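## Task

Pick up plate K83 from nest N1 and lay it flat on cycler Q1's block, sitting within the locators, with its A1 well at the block corner labelled A1. Close Q1's lid using the LID key. Q1 is loose and must finish in its original position and heading. Press START so a run is under way at the finish; a run is counted worse than none if anything you needed to fix is still wrong. Nothing may stay correct only because the robot holds it. Release and back away at the end; still resting against START or Q1's housing is acceptable.

## Robot and tools

ROBOT. One arm: a 7-joint Kinova Gen3 carrying a Robotiq 2F-85 two-finger gripper, plus one wrist camera, cam_wrist (672x504 pixels). The fingers extend along the gripper's +z axis and close along its y axis. The reported hand point (end_effector_position) lies midway between the pads when shut; closed fingertips stick out about 19 mm beyond it, open ones about 6 mm. Closing also pushes the tips roughly 13 mm further out, so keep that margin above surfaces.

FRAME. Everything is in the scene frame: origin on the table surface beneath the arm base, +z up, +y to the left when looking along +x. The base may sit slightly tilted, and reported hand position gets less accurate far out.

SCENE FACTS. Q1's upper front keys, left to right when facing it: CLEAR, STOP, START, LID. LID toggles the lid; neither LID nor START responds while the lid is mid-travel. A blocked lid stops and the lamp goes red; then only CLEAR helps, which releases and reopens it. Blue lamp = run active. On labelled items, well A1 is at the labelled short end, in the corner far from the labelled long side. Fully open pads span a plate, block or reservoir body across its width, but not its base flange. Q1 is unanchored, so bumping it shifts it; it must be returned. Loose objects may occasionally get nudged by outside pushes.

execute_actions. Argument actions: a list holding zero or one item. Empty list: no command, returns state with pictures. Action item: rows (1 to 15 rows) and steps (1 to 15, default 15, each 1/30 s); each row is used for one step and the final row repeats. Wait item: only steps (up to 300), counted from the previous result, so thinking time is included. Optional pictures: true/false.
Each row has 9 numbers in this order: x, y, z, qw, qx, qy, qz, position, speed. x, y, z are an absolute target for the hand point in metres; qw..qz an absolute orientation quaternion, w first, both in the scene frame. Repeat the intended quaternion in every row rather than copying a drifted reported one. position (-1 to 1) sets finger opening: +1 fully open 85 mm, 0 about 41 mm, about -0.8 pads touching, -1 squeeze until blocked. speed (-1 to 1) sets finger rate: about 20 mm/s at -1, 85 at 0, 150 at +1. Grip force is fixed by the arm at roughly 190 to 235 N per pad. To release, command a position wider than the object; for a gentle grip, open then close to just under the object's width.
A call is rejected (nothing sent) if the target differs from the last reported position by over 0.6 m along any gripper axis. Each step the commanded pose is trimmed to within 70 mm and 16 degrees of the measured one; position beats orientation if both can't be met. The result is captured 5 steps before the action ends; those steps then run during your reply. After the last step the arm only continues to the last trimmed pose, so check where it is and send the remainder. A "Hand target" line appears only when no steps are pending.

move. target: one 9-number row as above (absolute pose plus finger values, fingers applied at the start). speed: path top speed in m/s, 0.002 to 0.5, default 0.25; rotation capped at twice that in rad/s. Straight-line path lasting 0.5 to 10 s, not stopping for obstacles; the hand can lag or overshoot, especially near full reach. Faster contact hits harder, and aiming past a contact presses harder. Result adds a "move:" line: done, off_target, moving, held or fault, plus limits (paced = pose trimmed; held = some steps blocked, after which the arm may surge) and the distance left to target.

wait. seconds: 0 to 10; nothing new is commanded.

zoom_image. camera: "cam_wrist"; region: [x0, y0, x1, y1] in image pixels from the top-left, at most 504 by 504.

read_manual. section: "licences" (default); returns licence text only, no motion.

finished_scene. scene: the number of the scene being ended. Irreversible; reports whether the goal was met.

RESULTS. The state line gives end_effector_position and end_effector_quat_wxyz, plus a Joint positions line (base to wrist). position_measured_pct is roughly 50 minus 50 times the finger position, 0 when fully open; stopping below about 90 short of the commanded value means something is held or blocking, near 90 means pads closed on nothing or something very thin. "pose unreachable" means the clearance check altered or blocked the command; HELD flags affected steps.

AVOID. Contact torque at a joint's load limit (50.2 N m for the first four joints, 31.6 for the wrist three, held weight included) triggers a TORQUE FAULT: a 10 s halt and the rest of the call dropped. Holding loads heats motors: MOTOR HOT from 60 °C, and at 75 °C an OVER-TEMPERATURE FAULT lets the arm sag. Never let anything leave the table. Avoid drops, slips, slams, hard impacts and forceful pushing, and don't leave Q1 displaced or rotated.

Each tool is called after "Request:" as name([rows], argument=value, ...), one row to a line, values as JSON.

## Session

Request:
execute_actions(actions=[])

Scene clock: 0.00 s of 10800.00 s.
end_effector_position=(+0.4913, +0.3282, +0.3361) position_measured_pct=0.0 end_effector_quat_wxyz=(+0.049, +0.149, +0.912, -0.379)
Joint positions: [-1.387  1.203  0.498  0.674  0.337  1.874  0.229]
Joint velocities: [-0.     0.001  0.002 -0.001 -0.     0.001  0.   ]
Hand target: +0.491, +0.328, +0.336; +0.049, +0.149, +0.912, -0.379

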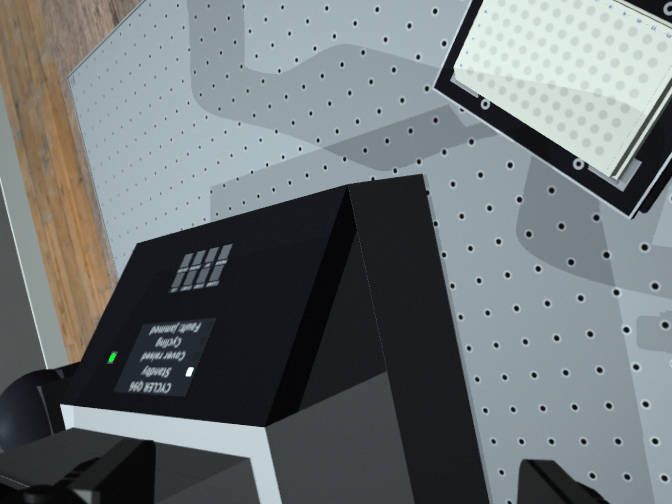

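Request:
move(target=[0.42,0.3,0.48,0,0,1,0,1,0])

Request:
move(target=[0.45,0.08,0.5,0,0,1,0,1,0])

Scene clock: 2.90 s of 10800.00 s.
end_effector_position=(+0.4190, +0.3006, +0.4804) position_measured_pct=0.0 end_effector_quat_wxyz=(-0.001, -0.001, +1.000, -0.001)
Joint positions: [-1.61   0.297  0.348  1.643  0.353  1.151  0.36 ]
Joint velocities: [-0.    -0.011  0.     0.003  0.     0.001  0.001]
Hand target: +0.419, +0.301, +0.481; -0.000, -0.001, +1.000, -0.000
Off the commanded pose: 0.001 m, 0 deg.
Kept back: nothing.
move: done

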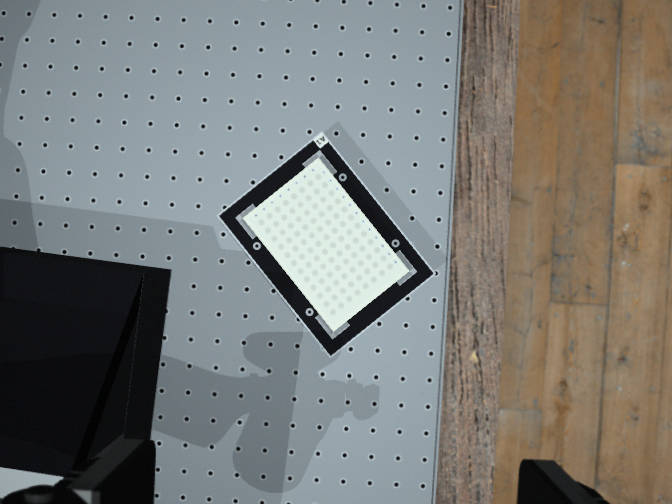

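Scene clock: 4.27 s of 10800.00 s.
end_effector_position=(+0.4497, +0.0806, +0.4998) position_measured_pct=0.0 end_effector_quat_wxyz=(+0.001, -0.001, +1.000, -0.000)
Joint positions: [-1.483 -0.161  0.463  1.919  0.491  1.201  0.616]
Joint velocities: [ 0.001 -0.009  0.001  0.    -0.     0.001  0.001]
Hand target: +0.450, +0.080, +0.500; +0.001, -0.000, +1.000, +0.000
Off the commanded pose: 0.001 m, 0 deg.
Kept back: nothing.
move: done

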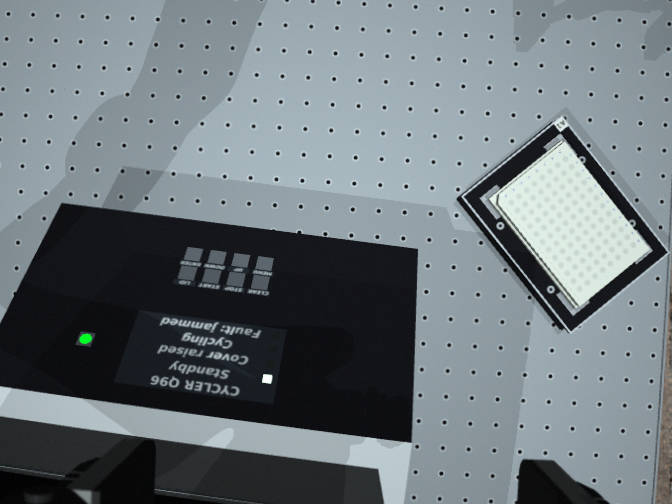

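Request:
move(target=[0.6,-0.02,0.5,0,0,1,0,1,0])

Scene clock: 5.80 s of 10800.00 s.
end_effector_position=(+0.6006, -0.0194, +0.5002) position_measured_pct=0.0 end_effector_quat_wxyz=(+0.001, +0.000, +1.000, +0.001)
Joint positions: [-1.233  0.091  0.899  1.502  0.111  1.188  1.404]
Joint velocities: [ 0.009  0.015  0.009 -0.005 -0.006  0.003  0.007]
Hand target: +0.601, -0.020, +0.500; +0.001, +0.001, +1.000, +0.000
Off the commanded pose: 0.001 m, 0 deg.
Kept back: nothing.
move: done

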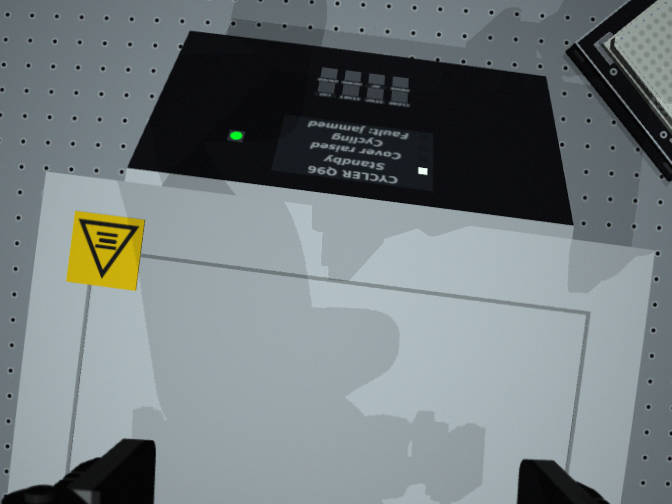

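Request:
move(target=[0.41,-0.031,0.23,0,0,1,0,-1,0])

Scene clock: 9.07 s of 10800.00 s.
end_effector_position=(+0.4101, -0.0300, +0.2311) position_measured_pct=91.7 end_effector_quat_wxyz=(+0.001, -0.001, +1.000, -0.001)
Joint positions: [-0.658  0.396  0.42   2.378 -0.147 -0.006  1.623]
Joint velocities: [ 0.043 -0.004 -0.015 -0.002  0.003 -0.001  0.003]
Hand target: +0.410, -0.031, +0.231; +0.001, +0.001, +1.000, -0.002
Off the commanded pose: 0.001 m, 0 deg.
Kept back: nothing.
move: done

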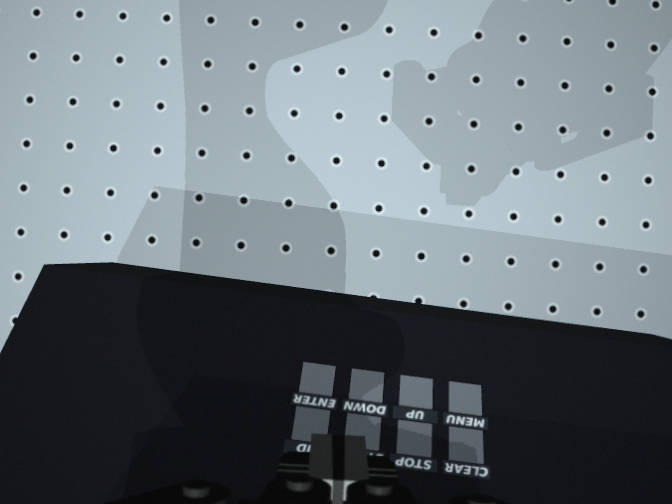

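Request:
move(target=[0.409,-0.039,0.17,0,0,1,0,-1,0], speed=0.1)

Scene clock: 10.57 s of 10800.00 s.
end_effector_position=(+0.4094, -0.0389, +0.1704) position_measured_pct=91.7 end_effector_quat_wxyz=(+0.000, -0.000, +1.000, -0.000)
Joint positions: [-0.438  0.579  0.232  2.345 -0.103 -0.179  1.611]
Joint velocities: [ 0.004  0.003 -0.001  0.001  0.001 -0.002 -0.002]
Hand target: +0.409, -0.039, +0.170; +0.000, +0.000, +1.000, -0.000
Off the commanded pose: 0.001 m, 0 deg.
Kept back: nothing.
move: done

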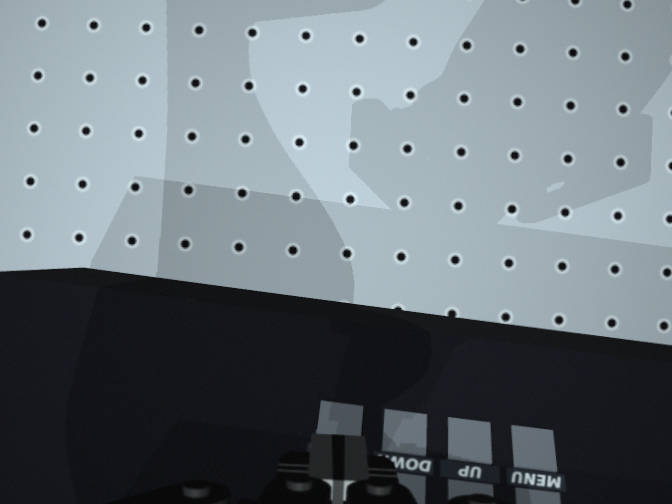

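Request:
move(target=[0.409,-0.039,0.15,0,0,1,0,-1,0], speed=0.02)

Scene clock: 12.10 s of 10800.00 s.
end_effector_position=(+0.4053, -0.0391, +0.1538) position_measured_pct=91.7 end_effector_quat_wxyz=(-0.003, +0.001, +1.000, +0.001)
Joint positions: [-0.408  0.632  0.205  2.336 -0.095 -0.221  1.604]
Joint velocities: [ 0.002  0.    -0.001 -0.001  0.    -0.002  0.001]
Hand target: +0.409, -0.039, +0.150; +0.000, +0.000, +1.000, -0.000
Off the commanded pose: 0.005 m, 0 deg.
Kept back: nothing.
move: off_target

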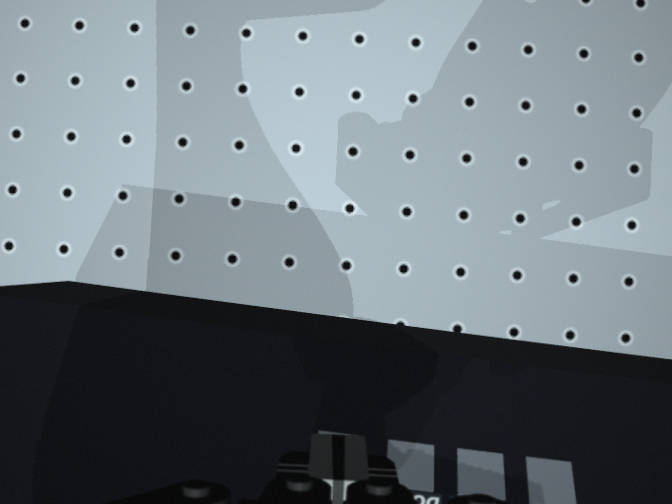

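Request:
move(target=[0.40,-0.039,0.27,0,0,1,0,-1,0], speed=0.15)

Request:
move(target=[0.43,-0.02,0.52,0,0,1,0,-1,0])

Scene clock: 13.67 s of 10800.00 s.
end_effector_position=(+0.3994, -0.0403, +0.2693) position_measured_pct=91.7 end_effector_quat_wxyz=(-0.001, +0.002, +1.000, +0.000)
Joint positions: [-0.811  0.267  0.602  2.412 -0.103  0.1    1.615]
Joint velocities: [-0.059  0.002  0.039 -0.001  0.011  0.003 -0.02 ]
Hand target: +0.400, -0.039, +0.269; -0.000, -0.000, +1.000, +0.001
Off the commanded pose: 0.002 m, 0 deg.
Kept back: nothing.
move: done

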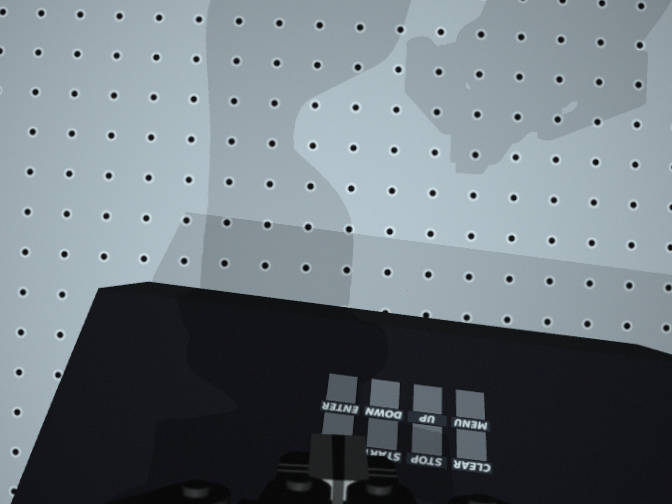

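Scene clock: 15.27 s of 10800.00 s.
end_effector_position=(+0.4296, -0.0195, +0.5195) position_measured_pct=91.7 end_effector_quat_wxyz=(-0.000, -0.002, +1.000, +0.001)
Joint positions: [-1.041 -0.343  0.256  1.974  0.434  1.237  0.902]
Joint velocities: [ 0.    -0.    -0.    -0.004  0.001  0.003 -0.001]
Hand target: +0.430, -0.020, +0.520; -0.000, -0.002, +1.000, +0.001
Off the commanded pose: 0.001 m, 0 deg.
Kept back: nothing.
move: done

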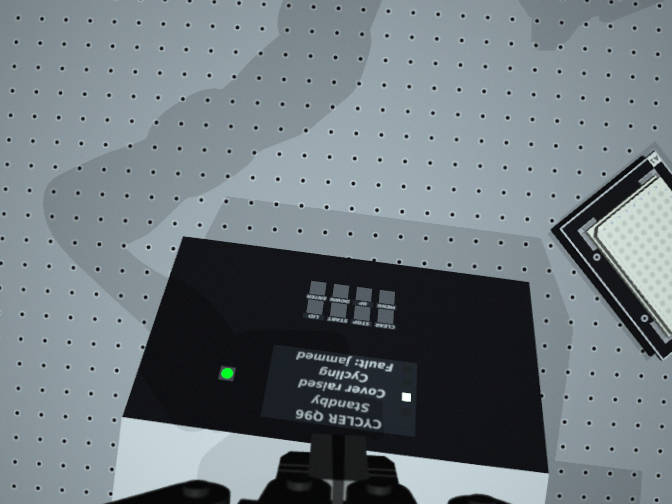

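Request:
move(target=[0.398,-0.037,0.19,0,0,0.991,0.131,-1,0])

Request:
move(target=[0.400,-0.037,0.165,0,0,0.991,0.131,-1,0], speed=0.05)

Request:
move(target=[0.411,-0.037,0.149,0,0,0.991,0.131,-1,0], speed=0.02)

Scene clock: 19.00 s of 10800.00 s.
end_effector_position=(+0.3994, -0.0361, +0.1915) position_measured_pct=91.7 end_effector_quat_wxyz=(+0.001, -0.000, +0.991, +0.130)
Joint positions: [ 0.278  0.536 -0.372  2.332  0.408 -0.079  1.408]
Joint velocities: [ 0.036  0.006 -0.011 -0.004  0.006  0.008 -0.003]
Hand target: +0.399, -0.037, +0.191; +0.001, +0.001, +0.992, +0.130
Off the commanded pose: 0.002 m, 0 deg.
Kept back: nothing.
move: done; limits=paced

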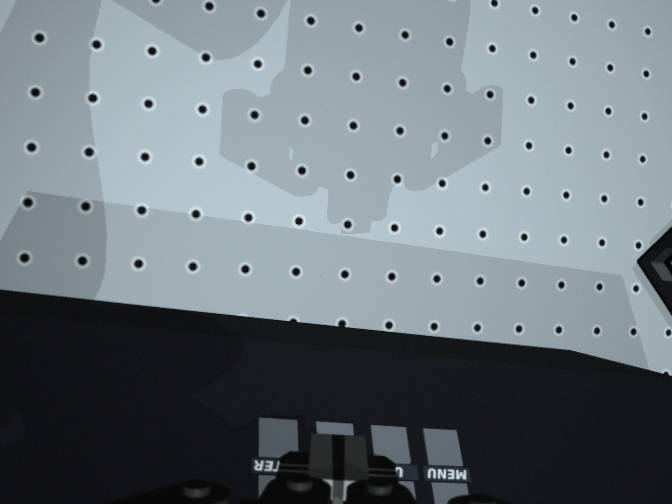

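Scene clock: 19.83 s of 10800.00 s.
end_effector_position=(+0.4003, -0.0373, +0.1652) position_measured_pct=91.7 end_effector_quat_wxyz=(+0.000, +0.000, +0.991, +0.131)
Joint positions: [ 0.23   0.613 -0.303  2.307  0.405 -0.138  1.43 ]
Joint velocities: [-0.005  0.006  0.    -0.    -0.001 -0.001  0.001]
Hand target: +0.400, -0.037, +0.165; +0.000, +0.000, +0.991, +0.131
Off the commanded pose: 0.001 m, 0 deg.
Kept back: nothing.
move: done

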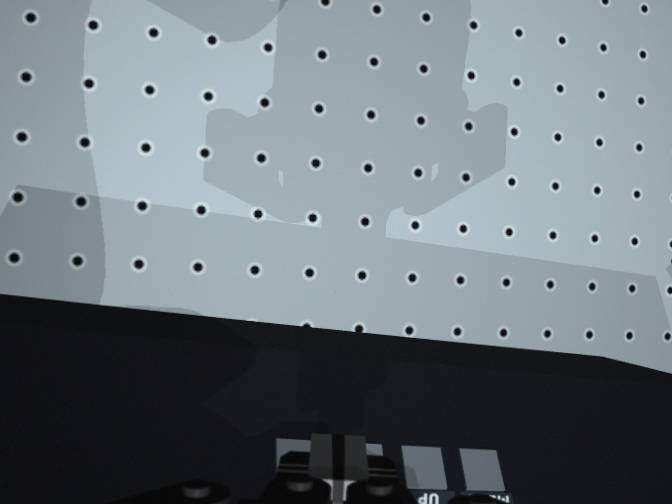

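Scene clock: 21.03 s of 10800.00 s.
end_effector_position=(+0.4060, -0.0369, +0.1543) position_measured_pct=91.7 end_effector_quat_wxyz=(-0.003, -0.003, +0.991, +0.130)
Joint positions: [ 0.214  0.641 -0.292  2.274  0.405 -0.126  1.433]
Joint velocities: [-0.001  0.     0.001 -0.002  0.001  0.002 -0.001]
Hand target: +0.411, -0.037, +0.149; +0.000, +0.000, +0.991, +0.131
Off the commanded pose: 0.007 m, 0 deg.
Kept back: nothing.
move: off_target

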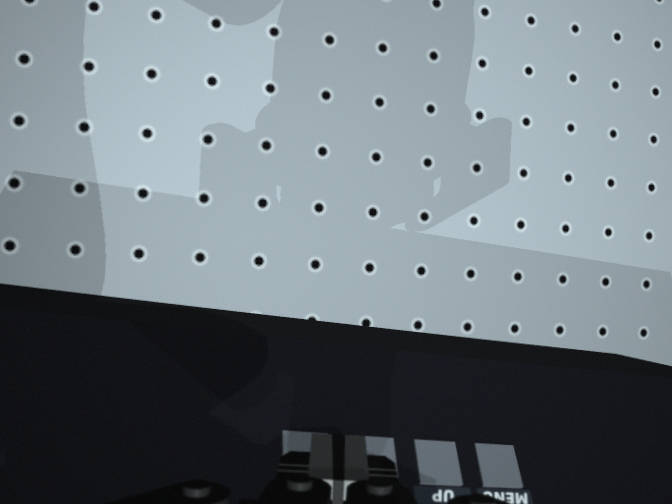

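Request:
move(target=[0.36,-0.037,0.3,0,0,0.991,0.131,-1,0])

Request:
move(target=[0.36,-0.02,0.5,0,0.174,0.985,0,-1,0])

Scene clock: 23.00 s of 10800.00 s.
end_effector_position=(+0.3594, -0.0359, +0.2995) position_measured_pct=91.7 end_effector_quat_wxyz=(-0.001, -0.003, +0.991, +0.130)
Joint positions: [ 0.974  0.262 -1.112  2.446  0.225  0.192  1.546]
Joint velocities: [ 0.038  0.016 -0.006 -0.004 -0.009  0.006  0.014]
Hand target: +0.359, -0.037, +0.299; -0.001, -0.001, +0.992, +0.130
Off the commanded pose: 0.001 m, 0 deg.
Kept back: nothing.
move: done

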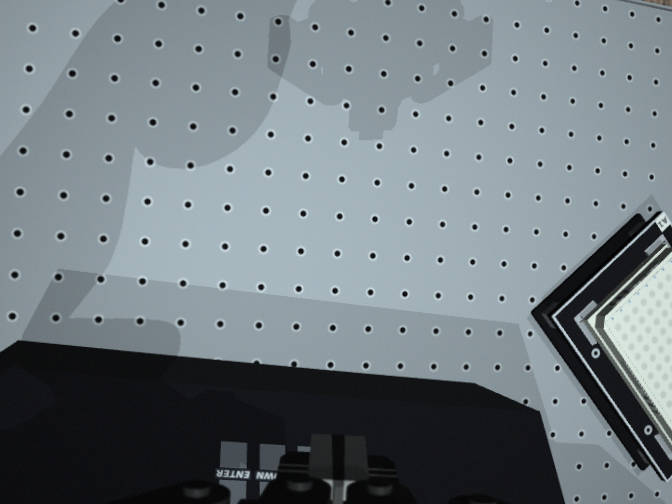

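Scene clock: 24.83 s of 10800.00 s.
end_effector_position=(+0.3603, -0.0200, +0.4986) position_measured_pct=91.7 end_effector_quat_wxyz=(+0.000, +0.174, +0.985, -0.000)
Joint positions: [ 0.683 -0.611 -0.614  2.167 -0.387  1.069  1.623]
Joint velocities: [-0.004 -0.006  0.001  0.    -0.001  0.002  0.002]
Hand target: +0.360, -0.020, +0.499; +0.001, +0.174, +0.985, -0.000
Off the commanded pose: 0.001 m, 0 deg.
Kept back: nothing.
move: done; limits=paced

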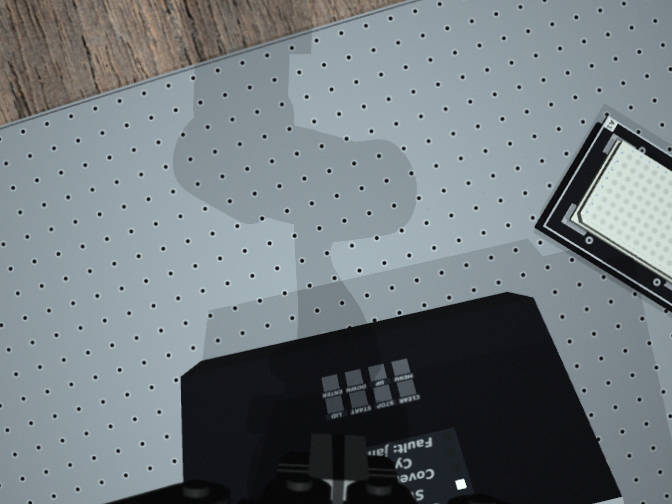

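Request:
move(target=[0.36,-0.039,0.33,0.3,0,0.954,0,-1,0])

Scene clock: 27.10 s of 10800.00 s.
end_effector_position=(+0.3607, -0.0402, +0.3316) position_measured_pct=91.7 end_effector_quat_wxyz=(+0.071, -0.011, +0.997, +0.038)
Joint positions: [ 0.846 -0.05  -1.028  2.583 -0.408  0.032  2.033]
Joint velocities: [ 0.211  0.008 -0.21  -0.001  0.007 -0.009  0.013]
Hand target: +0.360, -0.040, +0.331; +0.071, -0.011, +0.997, +0.038
Off the commanded pose: 0.002 m, 27 deg; orientation clipped at the last step of the last action.
joint sent to its limit — the command would take joint 4 (elbow) past its upper limit, so that joint was sent only as far as its limit.
Kept back: nothing.
move: off_target; limits=paced

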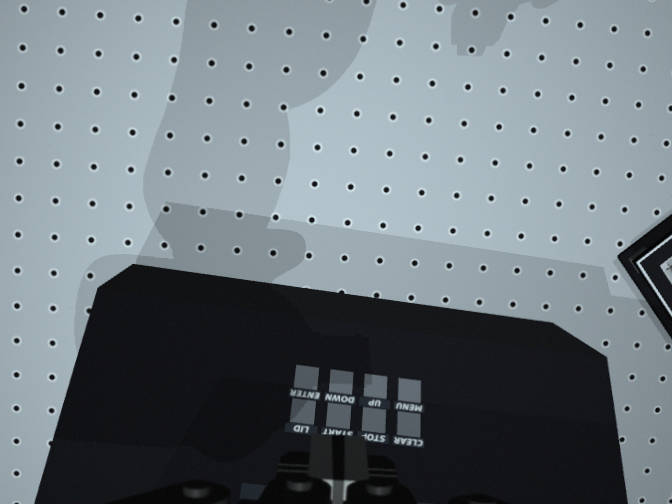

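Request:
move(target=[0.45,-0.03,0.5,0,0,1,0,-1,0])

Scene clock: 28.80 s of 10800.00 s.
end_effector_position=(+0.4505, -0.0285, +0.4991) position_measured_pct=91.7 end_effector_quat_wxyz=(+0.000, -0.001, +1.000, +0.001)
Joint positions: [ 0.863 -0.412 -0.855  1.935 -0.308  1.058  1.854]
Joint velocities: [ 0.005  0.005 -0.    -0.005  0.004  0.001 -0.005]
Hand target: +0.450, -0.029, +0.499; +0.000, -0.000, +1.000, +0.001
Off the commanded pose: 0.002 m, 0 deg.
Kept back: nothing.
move: done

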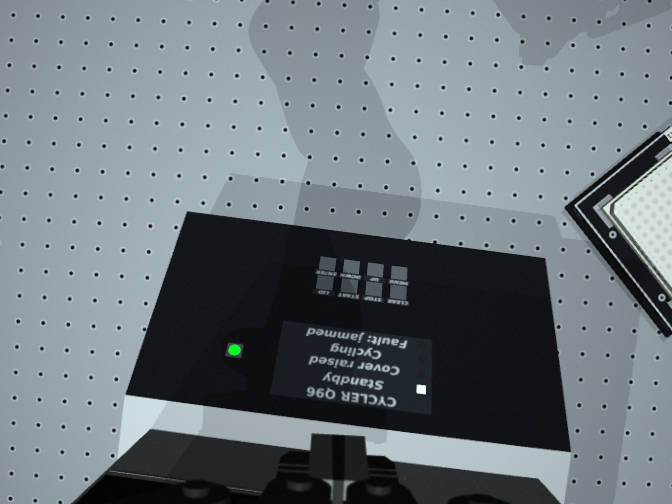

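Request:
move(target=[0.47,-0.03,0.5,0.26,0,0.966,0,1,0])

Scene clock: 30.57 s of 10800.00 s.
end_effector_position=(+0.4698, -0.0316, +0.5004) position_measured_pct=0.0 end_effector_quat_wxyz=(+0.260, +0.001, +0.966, -0.001)
Joint positions: [ 0.444 -0.58  -0.513  2.367 -0.659  0.389  2.168]
Joint velocities: [-0.016  0.     0.002  0.002 -0.007 -0.001  0.009]
Hand target: +0.470, -0.031, +0.500; +0.260, +0.001, +0.966, +0.000
Off the commanded pose: 0.002 m, 0 deg.
Kept back: nothing.
move: done

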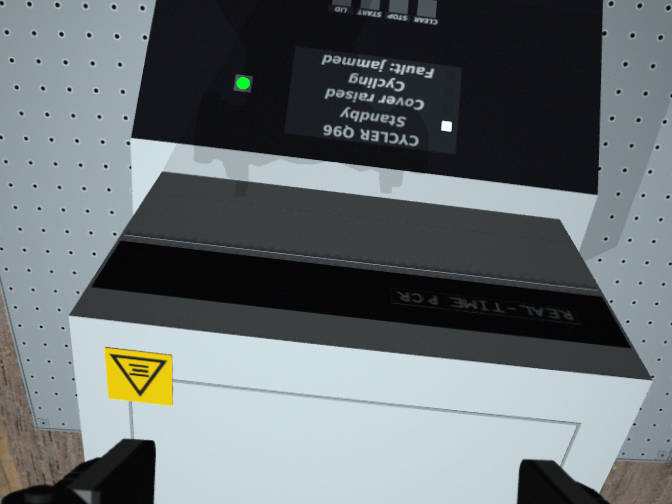

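Request:
move(target=[0.42,-0.04,0.3,0,0,0.976,0.216,-1,0])

Request:
move(target=[0.401,-0.041,0.166,0,0,0.976,0.216,-1,0], speed=0.15)

Request:
move(target=[0.417,-0.041,0.142,0,0,0.976,0.216,-1,0], speed=0.02)

Scene clock: 33.47 s of 10800.00 s.
end_effector_position=(+0.4206, -0.0399, +0.3012) position_measured_pct=91.7 end_effector_quat_wxyz=(-0.000, +0.000, +0.977, +0.215)
Joint positions: [ 0.339  0.243 -0.223  2.228 -0.793  0.541  2.658]
Joint velocities: [-0.     0.009 -0.001 -0.001 -0.    -0.    -0.001]
Hand target: +0.420, -0.040, +0.301; -0.001, +0.001, +0.977, +0.215
Off the commanded pose: 0.001 m, 0 deg.
Kept back: nothing.
move: done

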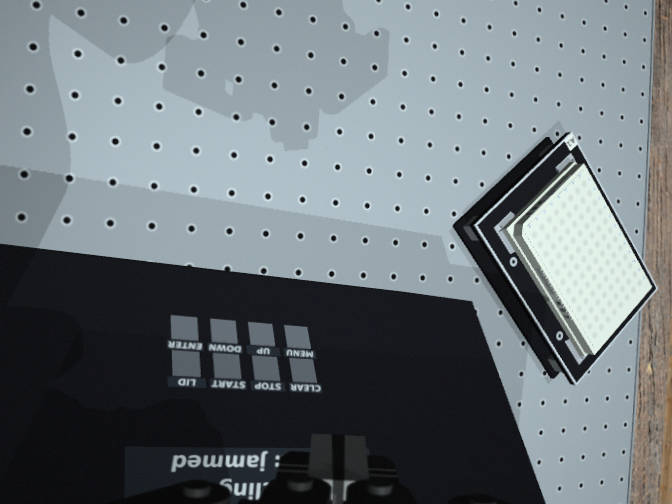

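Scene clock: 34.90 s of 10800.00 s.
end_effector_position=(+0.4013, -0.0408, +0.1668) position_measured_pct=91.7 end_effector_quat_wxyz=(-0.001, -0.001, +0.976, +0.216)
Joint positions: [ 0.562  0.703 -0.546  2.218 -1.163  0.107  3.191]
Joint velocities: [ 0.037  0.02  -0.04   0.005 -0.014 -0.032  0.021]
Hand target: +0.401, -0.041, +0.166; -0.001, -0.000, +0.976, +0.216
Off the commanded pose: 0.001 m, 0 deg.
Kept back: nothing.
move: done

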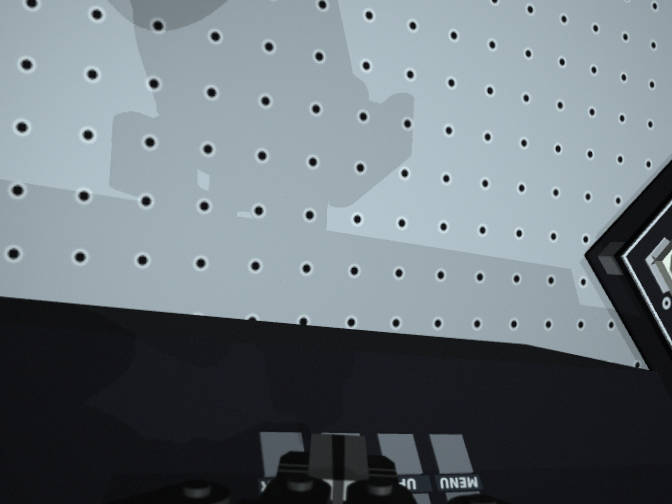

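Scene clock: 36.60 s of 10800.00 s.
end_effector_position=(+0.4063, -0.0386, +0.1531) position_measured_pct=91.7 end_effector_quat_wxyz=(-0.005, -0.002, +0.975, +0.220)
Joint positions: [ 0.526  0.737 -0.512  2.181 -1.153  0.121  3.182]
Joint velocities: [-0.003 -0.001  0.003 -0.    -0.001  0.003 -0.   ]
Hand target: +0.417, -0.041, +0.143; -0.000, +0.000, +0.976, +0.216
Off the commanded pose: 0.016 m, 1 deg.
Kept back: nothing.
move: off_target

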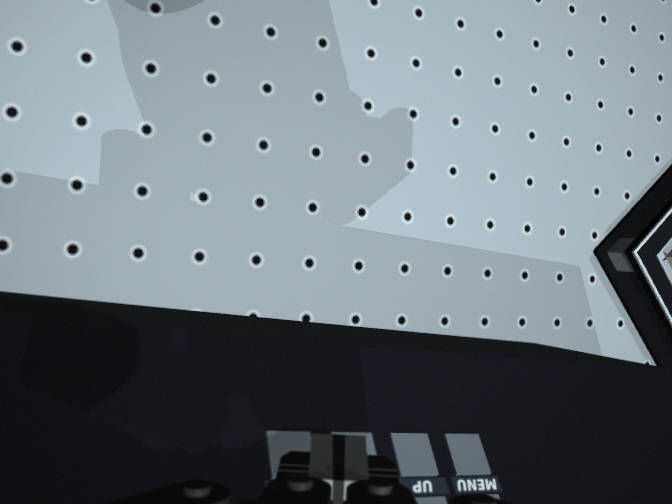

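Request:
move(target=[0.39,-0.06,0.25,0,0,0.976,0.216,-1,0], speed=0.15)

Request:
move(target=[0.42,0.0,0.4,0.0,0.13,0.99,0,-1,0])

Scene clock: 38.17 s of 10800.00 s.
end_effector_position=(+0.3898, -0.0597, +0.2495) position_measured_pct=91.7 end_effector_quat_wxyz=(+0.000, +0.000, +0.976, +0.216)
Joint positions: [ 0.509  0.411 -0.333  2.284 -0.969  0.395  2.976]
Joint velocities: [-0.003 -0.007 -0.001 -0.001  0.004  0.001 -0.004]
Hand target: +0.390, -0.060, +0.250; +0.000, +0.000, +0.976, +0.216
Off the commanded pose: 0.001 m, 0 deg.
Kept back: nothing.
move: done

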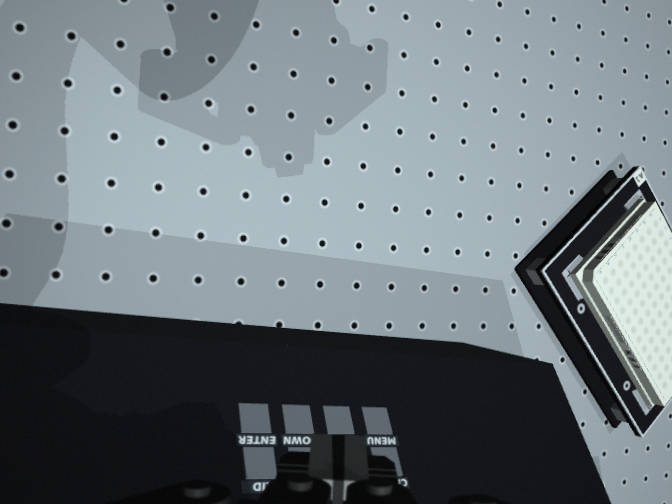

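Scene clock: 40.43 s of 10800.00 s.
end_effector_position=(+0.4195, +0.0010, +0.3993) position_measured_pct=91.7 end_effector_quat_wxyz=(+0.001, +0.129, +0.992, +0.001)
Joint positions: [ 0.612 -0.154 -1.023  2.192  0.121  0.652  1.005]
Joint velocities: [ 0.009  0.007 -0.002 -0.002  0.012  0.003 -0.015]
Hand target: +0.419, +0.001, +0.399; +0.001, +0.129, +0.992, +0.001
Off the commanded pose: 0.001 m, 0 deg.
Kept back: nothing.
move: done; limits=paced

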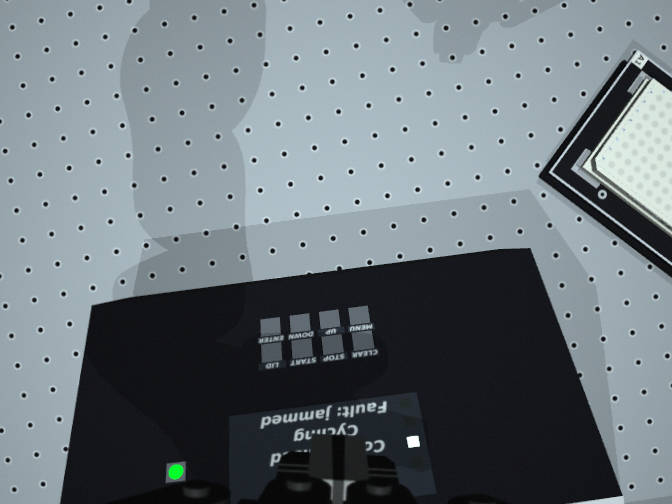

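Request:
move(target=[0.42,-0.039,0.3,0,0.7071,0.7071,0,-1,0])

Scene clock: 43.70 s of 10800.00 s.
end_effector_position=(+0.4198, -0.0394, +0.3008) position_measured_pct=91.7 end_effector_quat_wxyz=(-0.001, +0.708, +0.707, +0.000)
Joint positions: [ 0.452  0.219 -0.895  2.297  0.9    0.47  -0.964]
Joint velocities: [-0.015  0.002  0.001  0.003  0.017  0.001 -0.023]
Hand target: +0.420, -0.039, +0.301; -0.001, +0.707, +0.707, +0.000
Off the commanded pose: 0.001 m, 0 deg.
Kept back: nothing.
move: done

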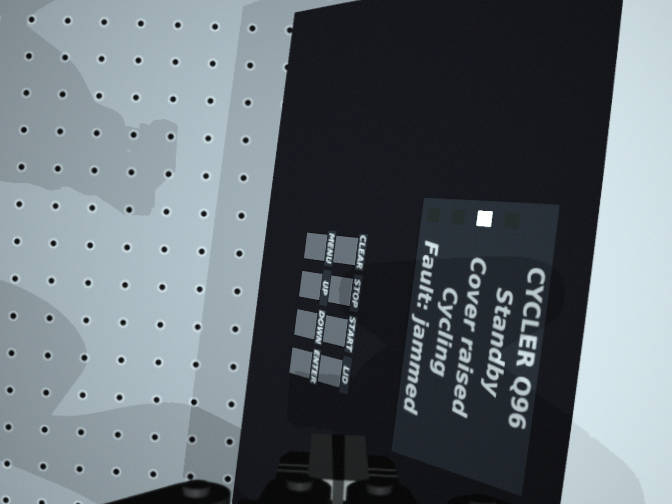

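Request:
move(target=[0.5,-0.06,0.52,0,0.7071,0.7071,0,1,0])

Scene clock: 45.40 s of 10800.00 s.
end_effector_position=(+0.5006, -0.0596, +0.5191) position_measured_pct=0.0 end_effector_quat_wxyz=(+0.001, +0.707, +0.707, -0.000)
Joint positions: [ 0.597 -0.208 -0.736  1.751 -0.043  1.124  0.057]
Joint velocities: [-0.001  0.     0.001 -0.002 -0.001  0.002  0.001]
Hand target: +0.501, -0.060, +0.519; +0.001, +0.707, +0.707, +0.000
Off the commanded pose: 0.001 m, 0 deg.
Kept back: nothing.
move: done

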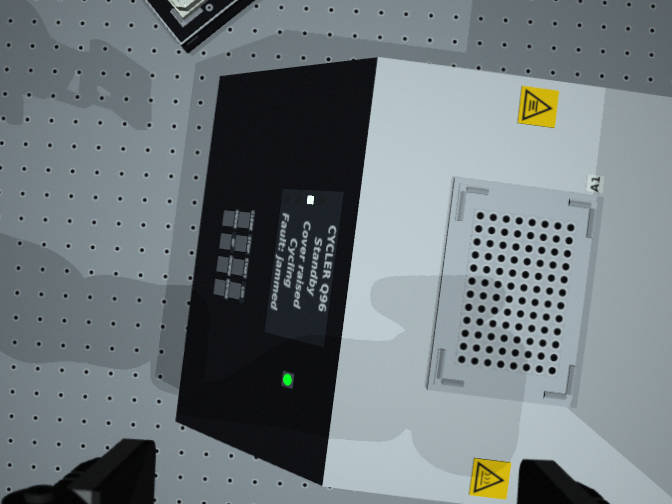

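Request:
move(target=[0.62,-0.08,0.5,0,0.7071,0.7071,0,1,0])

Scene clock: 47.10 s of 10800.00 s.
end_effector_position=(+0.6199, -0.0800, +0.5009) position_measured_pct=0.0 end_effector_quat_wxyz=(-0.000, +0.707, +0.707, +0.001)
Joint positions: [ 0.471  0.176 -0.901  1.374  0.345  1.277 -0.227]
Joint velocities: [-0.004  0.005 -0.003 -0.002  0.001  0.002 -0.   ]
Hand target: +0.620, -0.080, +0.501; -0.000, +0.707, +0.707, +0.001
Off the commanded pose: 0.001 m, 0 deg.
Kept back: nothing.
move: done

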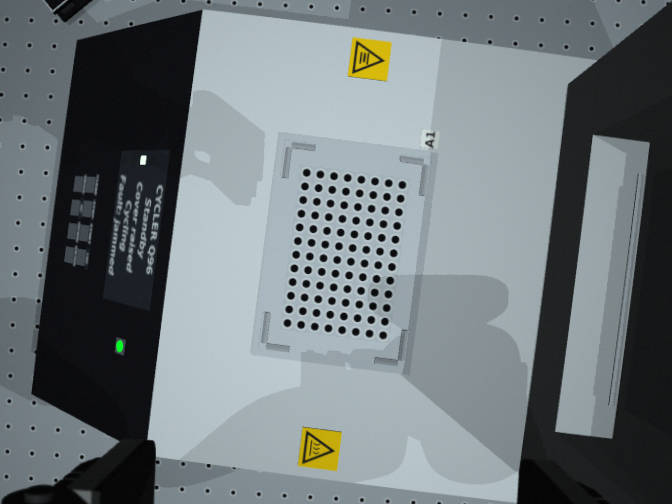

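Request:
move(target=[0.45,0.15,0.4,0,0.2,0.98,0,1,0])

Request:
move(target=[0.40,0.325,0.25,0,-0.3576,0.9339,0,1,0])

Scene clock: 50.67 s of 10800.00 s.
end_effector_position=(+0.4493, +0.1485, +0.4000) position_measured_pct=0.0 end_effector_quat_wxyz=(-0.001, +0.201, +0.980, -0.000)
Joint positions: [-0.034  0.278 -1.138  1.961  0.779  1.048 -0.167]
Joint velocities: [-0.005  0.005 -0.002  0.     0.001  0.002 -0.002]
Hand target: +0.449, +0.149, +0.400; -0.001, +0.200, +0.980, -0.000
Off the commanded pose: 0.002 m, 0 deg.
Kept back: nothing.
move: done

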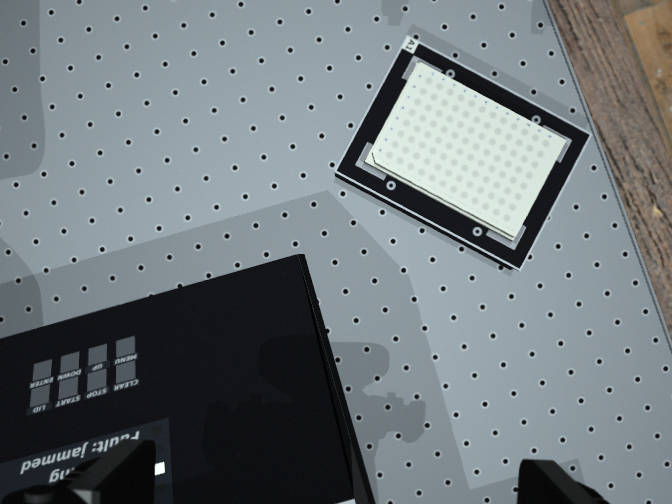

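Scene clock: 53.40 s of 10800.00 s.
end_effector_position=(+0.4007, +0.3245, +0.2508) position_measured_pct=0.0 end_effector_quat_wxyz=(-0.001, -0.357, +0.934, +0.001)
Joint positions: [-0.591  0.891 -0.972  1.801  1.309  1.198  0.352]
Joint velocities: [-0.004  0.004  0.001  0.    -0.     0.     0.002]
Hand target: +0.400, +0.325, +0.251; -0.001, -0.357, +0.934, +0.001
Off the commanded pose: 0.001 m, 0 deg.
Kept back: nothing.
move: done

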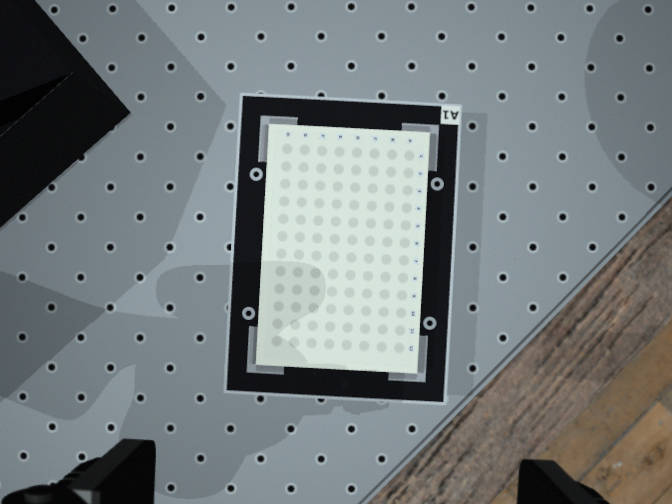

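Request:
move(target=[0.358,0.286,0.10,0,-0.3576,0.9339,0,1,0], speed=0.2)

Scene clock: 55.00 s of 10800.00 s.
end_effector_position=(+0.3583, +0.2861, +0.1004) position_measured_pct=0.0 end_effector_quat_wxyz=(-0.000, -0.357, +0.934, +0.000)
Joint positions: [-0.554  1.154 -0.784  1.912  1.702  1.047  0.081]
Joint velocities: [-0.001  0.005  0.002  0.001  0.    -0.002 -0.001]
Hand target: +0.358, +0.286, +0.100; -0.001, -0.357, +0.934, +0.000
Off the commanded pose: 0.001 m, 0 deg.
Kept back: nothing.
move: done

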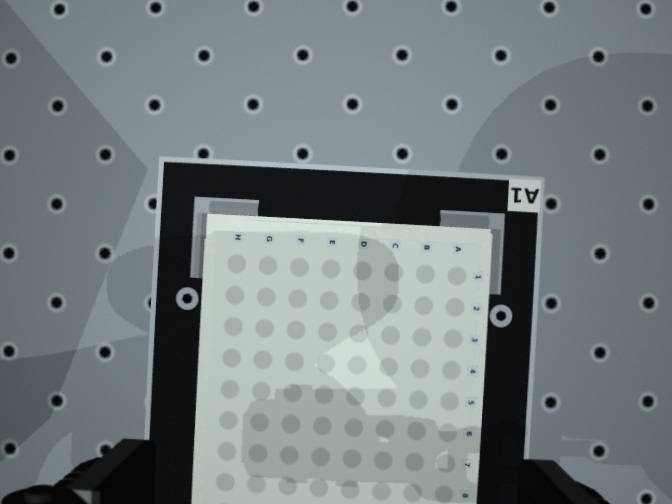

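Request:
move(target=[0.3566,0.286,0.07,0,-0.3576,0.9339,0,1,0], speed=0.05)

Scene clock: 56.50 s of 10800.00 s.
end_effector_position=(+0.3568, +0.2861, +0.0702) position_measured_pct=0.0 end_effector_quat_wxyz=(+0.000, -0.357, +0.934, +0.000)
Joint positions: [-0.549  1.216 -0.75   1.878  1.764  1.029  0.071]
Joint velocities: [-0.     0.003  0.001 -0.001  0.    -0.002 -0.   ]
Hand target: +0.357, +0.286, +0.070; -0.000, -0.357, +0.934, +0.000
Off the commanded pose: 0.000 m, 0 deg.
Kept back: nothing.
move: done

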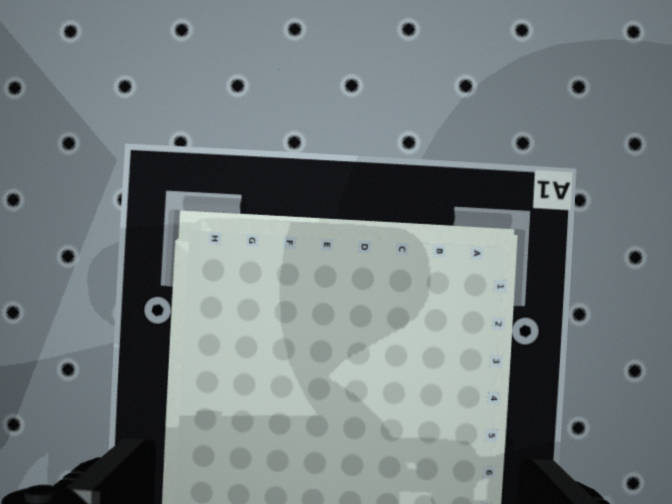

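Request:
move(target=[0.3566,0.286,0.055,0,-0.3576,0.9339,0,1,0], speed=0.02)

Scene clock: 57.70 s of 10800.00 s.
end_effector_position=(+0.3567, +0.2861, +0.0554) position_measured_pct=0.0 end_effector_quat_wxyz=(+0.000, -0.358, +0.934, -0.000)
Joint positions: [-0.545  1.245 -0.735  1.856  1.79   1.02   0.07 ]
Joint velocities: [-0.     0.001  0.    -0.001  0.     0.    -0.   ]
Hand target: +0.357, +0.286, +0.055; -0.000, -0.358, +0.934, +0.000
Off the commanded pose: 0.000 m, 0 deg.
Kept back: nothing.
move: done

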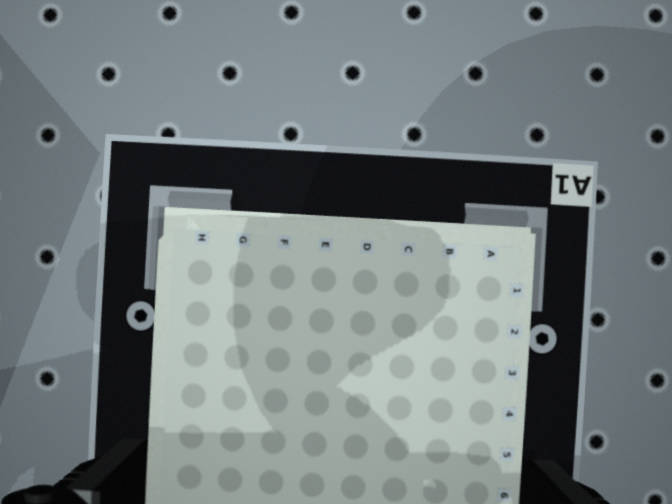

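Request:
move(target=[0.3566,0.286,0.054,0,-0.3576,0.9339,0,0.6,-1], speed=0.02)

Request:
move(target=[0.3566,0.286,0.10,0,-0.3576,0.9339,0,0.6,-1], speed=0.05)

Scene clock: 59.03 s of 10800.00 s.
end_effector_position=(+0.3575, +0.2858, +0.0585) position_measured_pct=11.1 end_effector_quat_wxyz=(+0.001, -0.358, +0.934, -0.000)
Joint positions: [-0.545  1.239 -0.739  1.862  1.788  1.024  0.07 ]
Joint velocities: [ 0.     0.     0.001  0.001 -0.     0.001  0.   ]
Hand target: +0.357, +0.286, +0.054; +0.000, -0.358, +0.934, -0.000
Off the commanded pose: 0.005 m, 0 deg.
Kept back: nothing.
move: off_target

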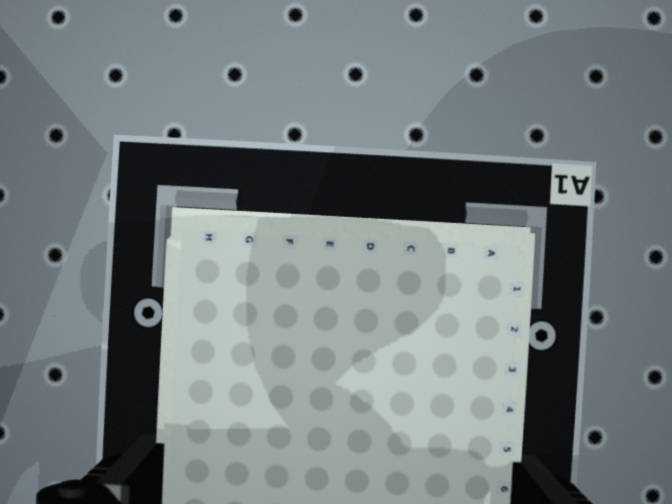

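Scene clock: 60.17 s of 10800.00 s.
end_effector_position=(+0.3564, +0.2859, +0.0998) position_measured_pct=11.5 end_effector_quat_wxyz=(-0.000, -0.358, +0.934, -0.000)
Joint positions: [-0.556  1.157 -0.783  1.916  1.707  1.048  0.075]
Joint velocities: [ 0.001 -0.003 -0.002 -0.    -0.001  0.001  0.001]
Hand target: +0.357, +0.286, +0.100; +0.000, -0.358, +0.934, -0.000
Off the commanded pose: 0.000 m, 0 deg.
Kept back: nothing.
move: done

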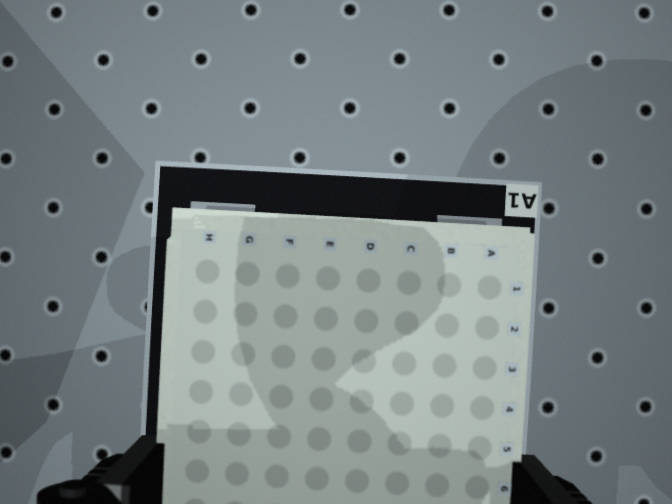

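Request:
move(target=[0.40,0.24,0.33,0,0,1,0,0.6,-1])

Request:
move(target=[0.621,-0.026,0.33,0,0.7325,0.6807,0,0.6,-1])

Scene clock: 62.47 s of 10800.00 s.
end_effector_position=(+0.3995, +0.2399, +0.3294) position_measured_pct=11.5 end_effector_quat_wxyz=(+0.001, -0.001, +1.000, -0.000)
Joint positions: [-0.402  0.61  -1.089  1.99   1.117  1.152 -0.281]
Joint velocities: [ 0.003 -0.004 -0.001 -0.001 -0.     0.001 -0.   ]
Hand target: +0.400, +0.240, +0.329; +0.001, -0.001, +1.000, -0.000
Off the commanded pose: 0.001 m, 0 deg.
Kept back: nothing.
move: done

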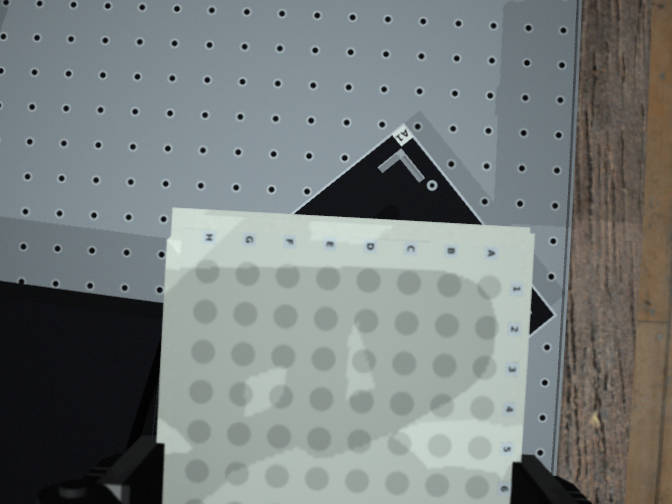

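Scene clock: 66.13 s of 10800.00 s.
end_effector_position=(+0.6215, -0.0246, +0.3303) position_measured_pct=11.5 end_effector_quat_wxyz=(+0.001, +0.733, +0.681, +0.001)
Joint positions: [ 0.282  0.462 -0.91   1.598  0.739  0.978 -0.72 ]
Joint velocities: [ 0.001  0.002  0.    -0.001 -0.001  0.001 -0.   ]
Hand target: +0.621, -0.025, +0.330; +0.001, +0.733, +0.681, +0.001
Off the commanded pose: 0.002 m, 0 deg.
Kept back: nothing.
move: done

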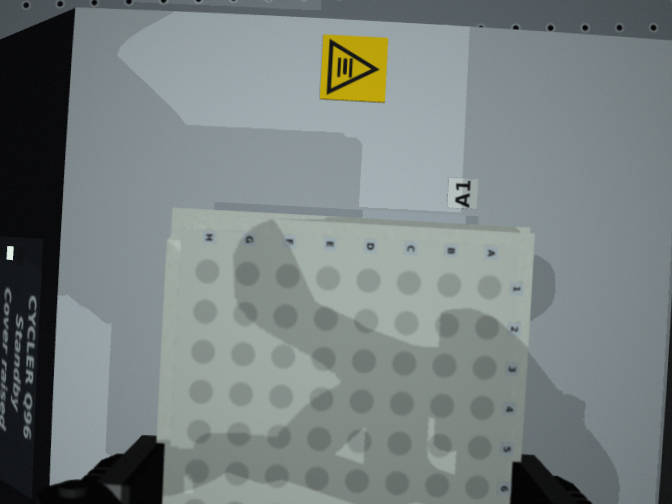

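Request:
move(target=[0.6173,-0.076,0.28,0,0.7325,0.6807,0,0.6,-1], speed=0.15)

Scene clock: 67.23 s of 10800.00 s.
end_effector_position=(+0.6176, -0.0758, +0.2803) position_measured_pct=11.5 end_effector_quat_wxyz=(+0.000, +0.733, +0.681, +0.000)
Joint positions: [ 0.368  0.538 -0.872  1.627  0.79   0.872 -0.658]
Joint velocities: [ 0.003  0.002  0.002  0.002 -0.001 -0.003  0.002]
Hand target: +0.617, -0.076, +0.280; +0.000, +0.733, +0.681, +0.000
Off the commanded pose: 0.000 m, 0 deg.
Kept back: nothing.
move: done

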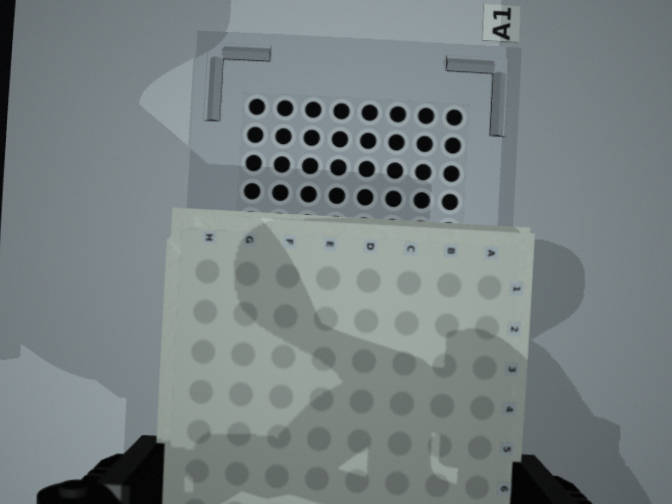

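Request:
move(target=[0.622,-0.0245,0.25,0,0.7325,0.6807,0,0.6,-1], speed=0.08)

Scene clock: 68.83 s of 10800.00 s.
end_effector_position=(+0.6220, -0.0251, +0.2501) position_measured_pct=11.5 end_effector_quat_wxyz=(-0.000, +0.733, +0.680, -0.000)
Joint positions: [ 0.212  0.602 -0.812  1.621  0.88   0.859 -0.817]
Joint velocities: [-0.007  0.003 -0.002 -0.     0.002  0.    -0.003]
Hand target: +0.622, -0.025, +0.250; -0.000, +0.733, +0.681, +0.000
Off the commanded pose: 0.001 m, 0 deg.
Kept back: nothing.
move: done

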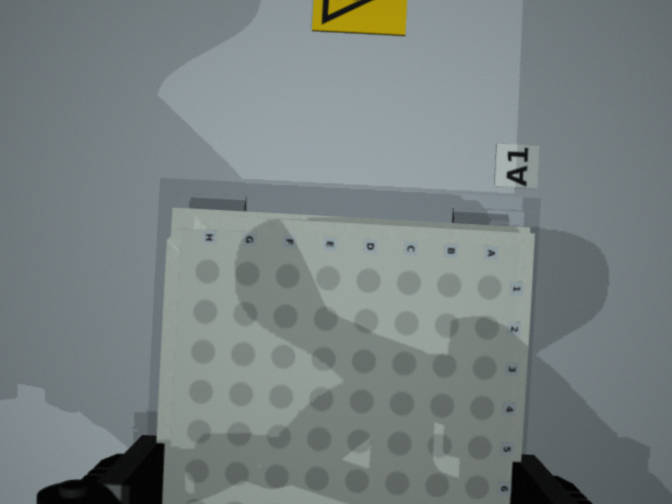

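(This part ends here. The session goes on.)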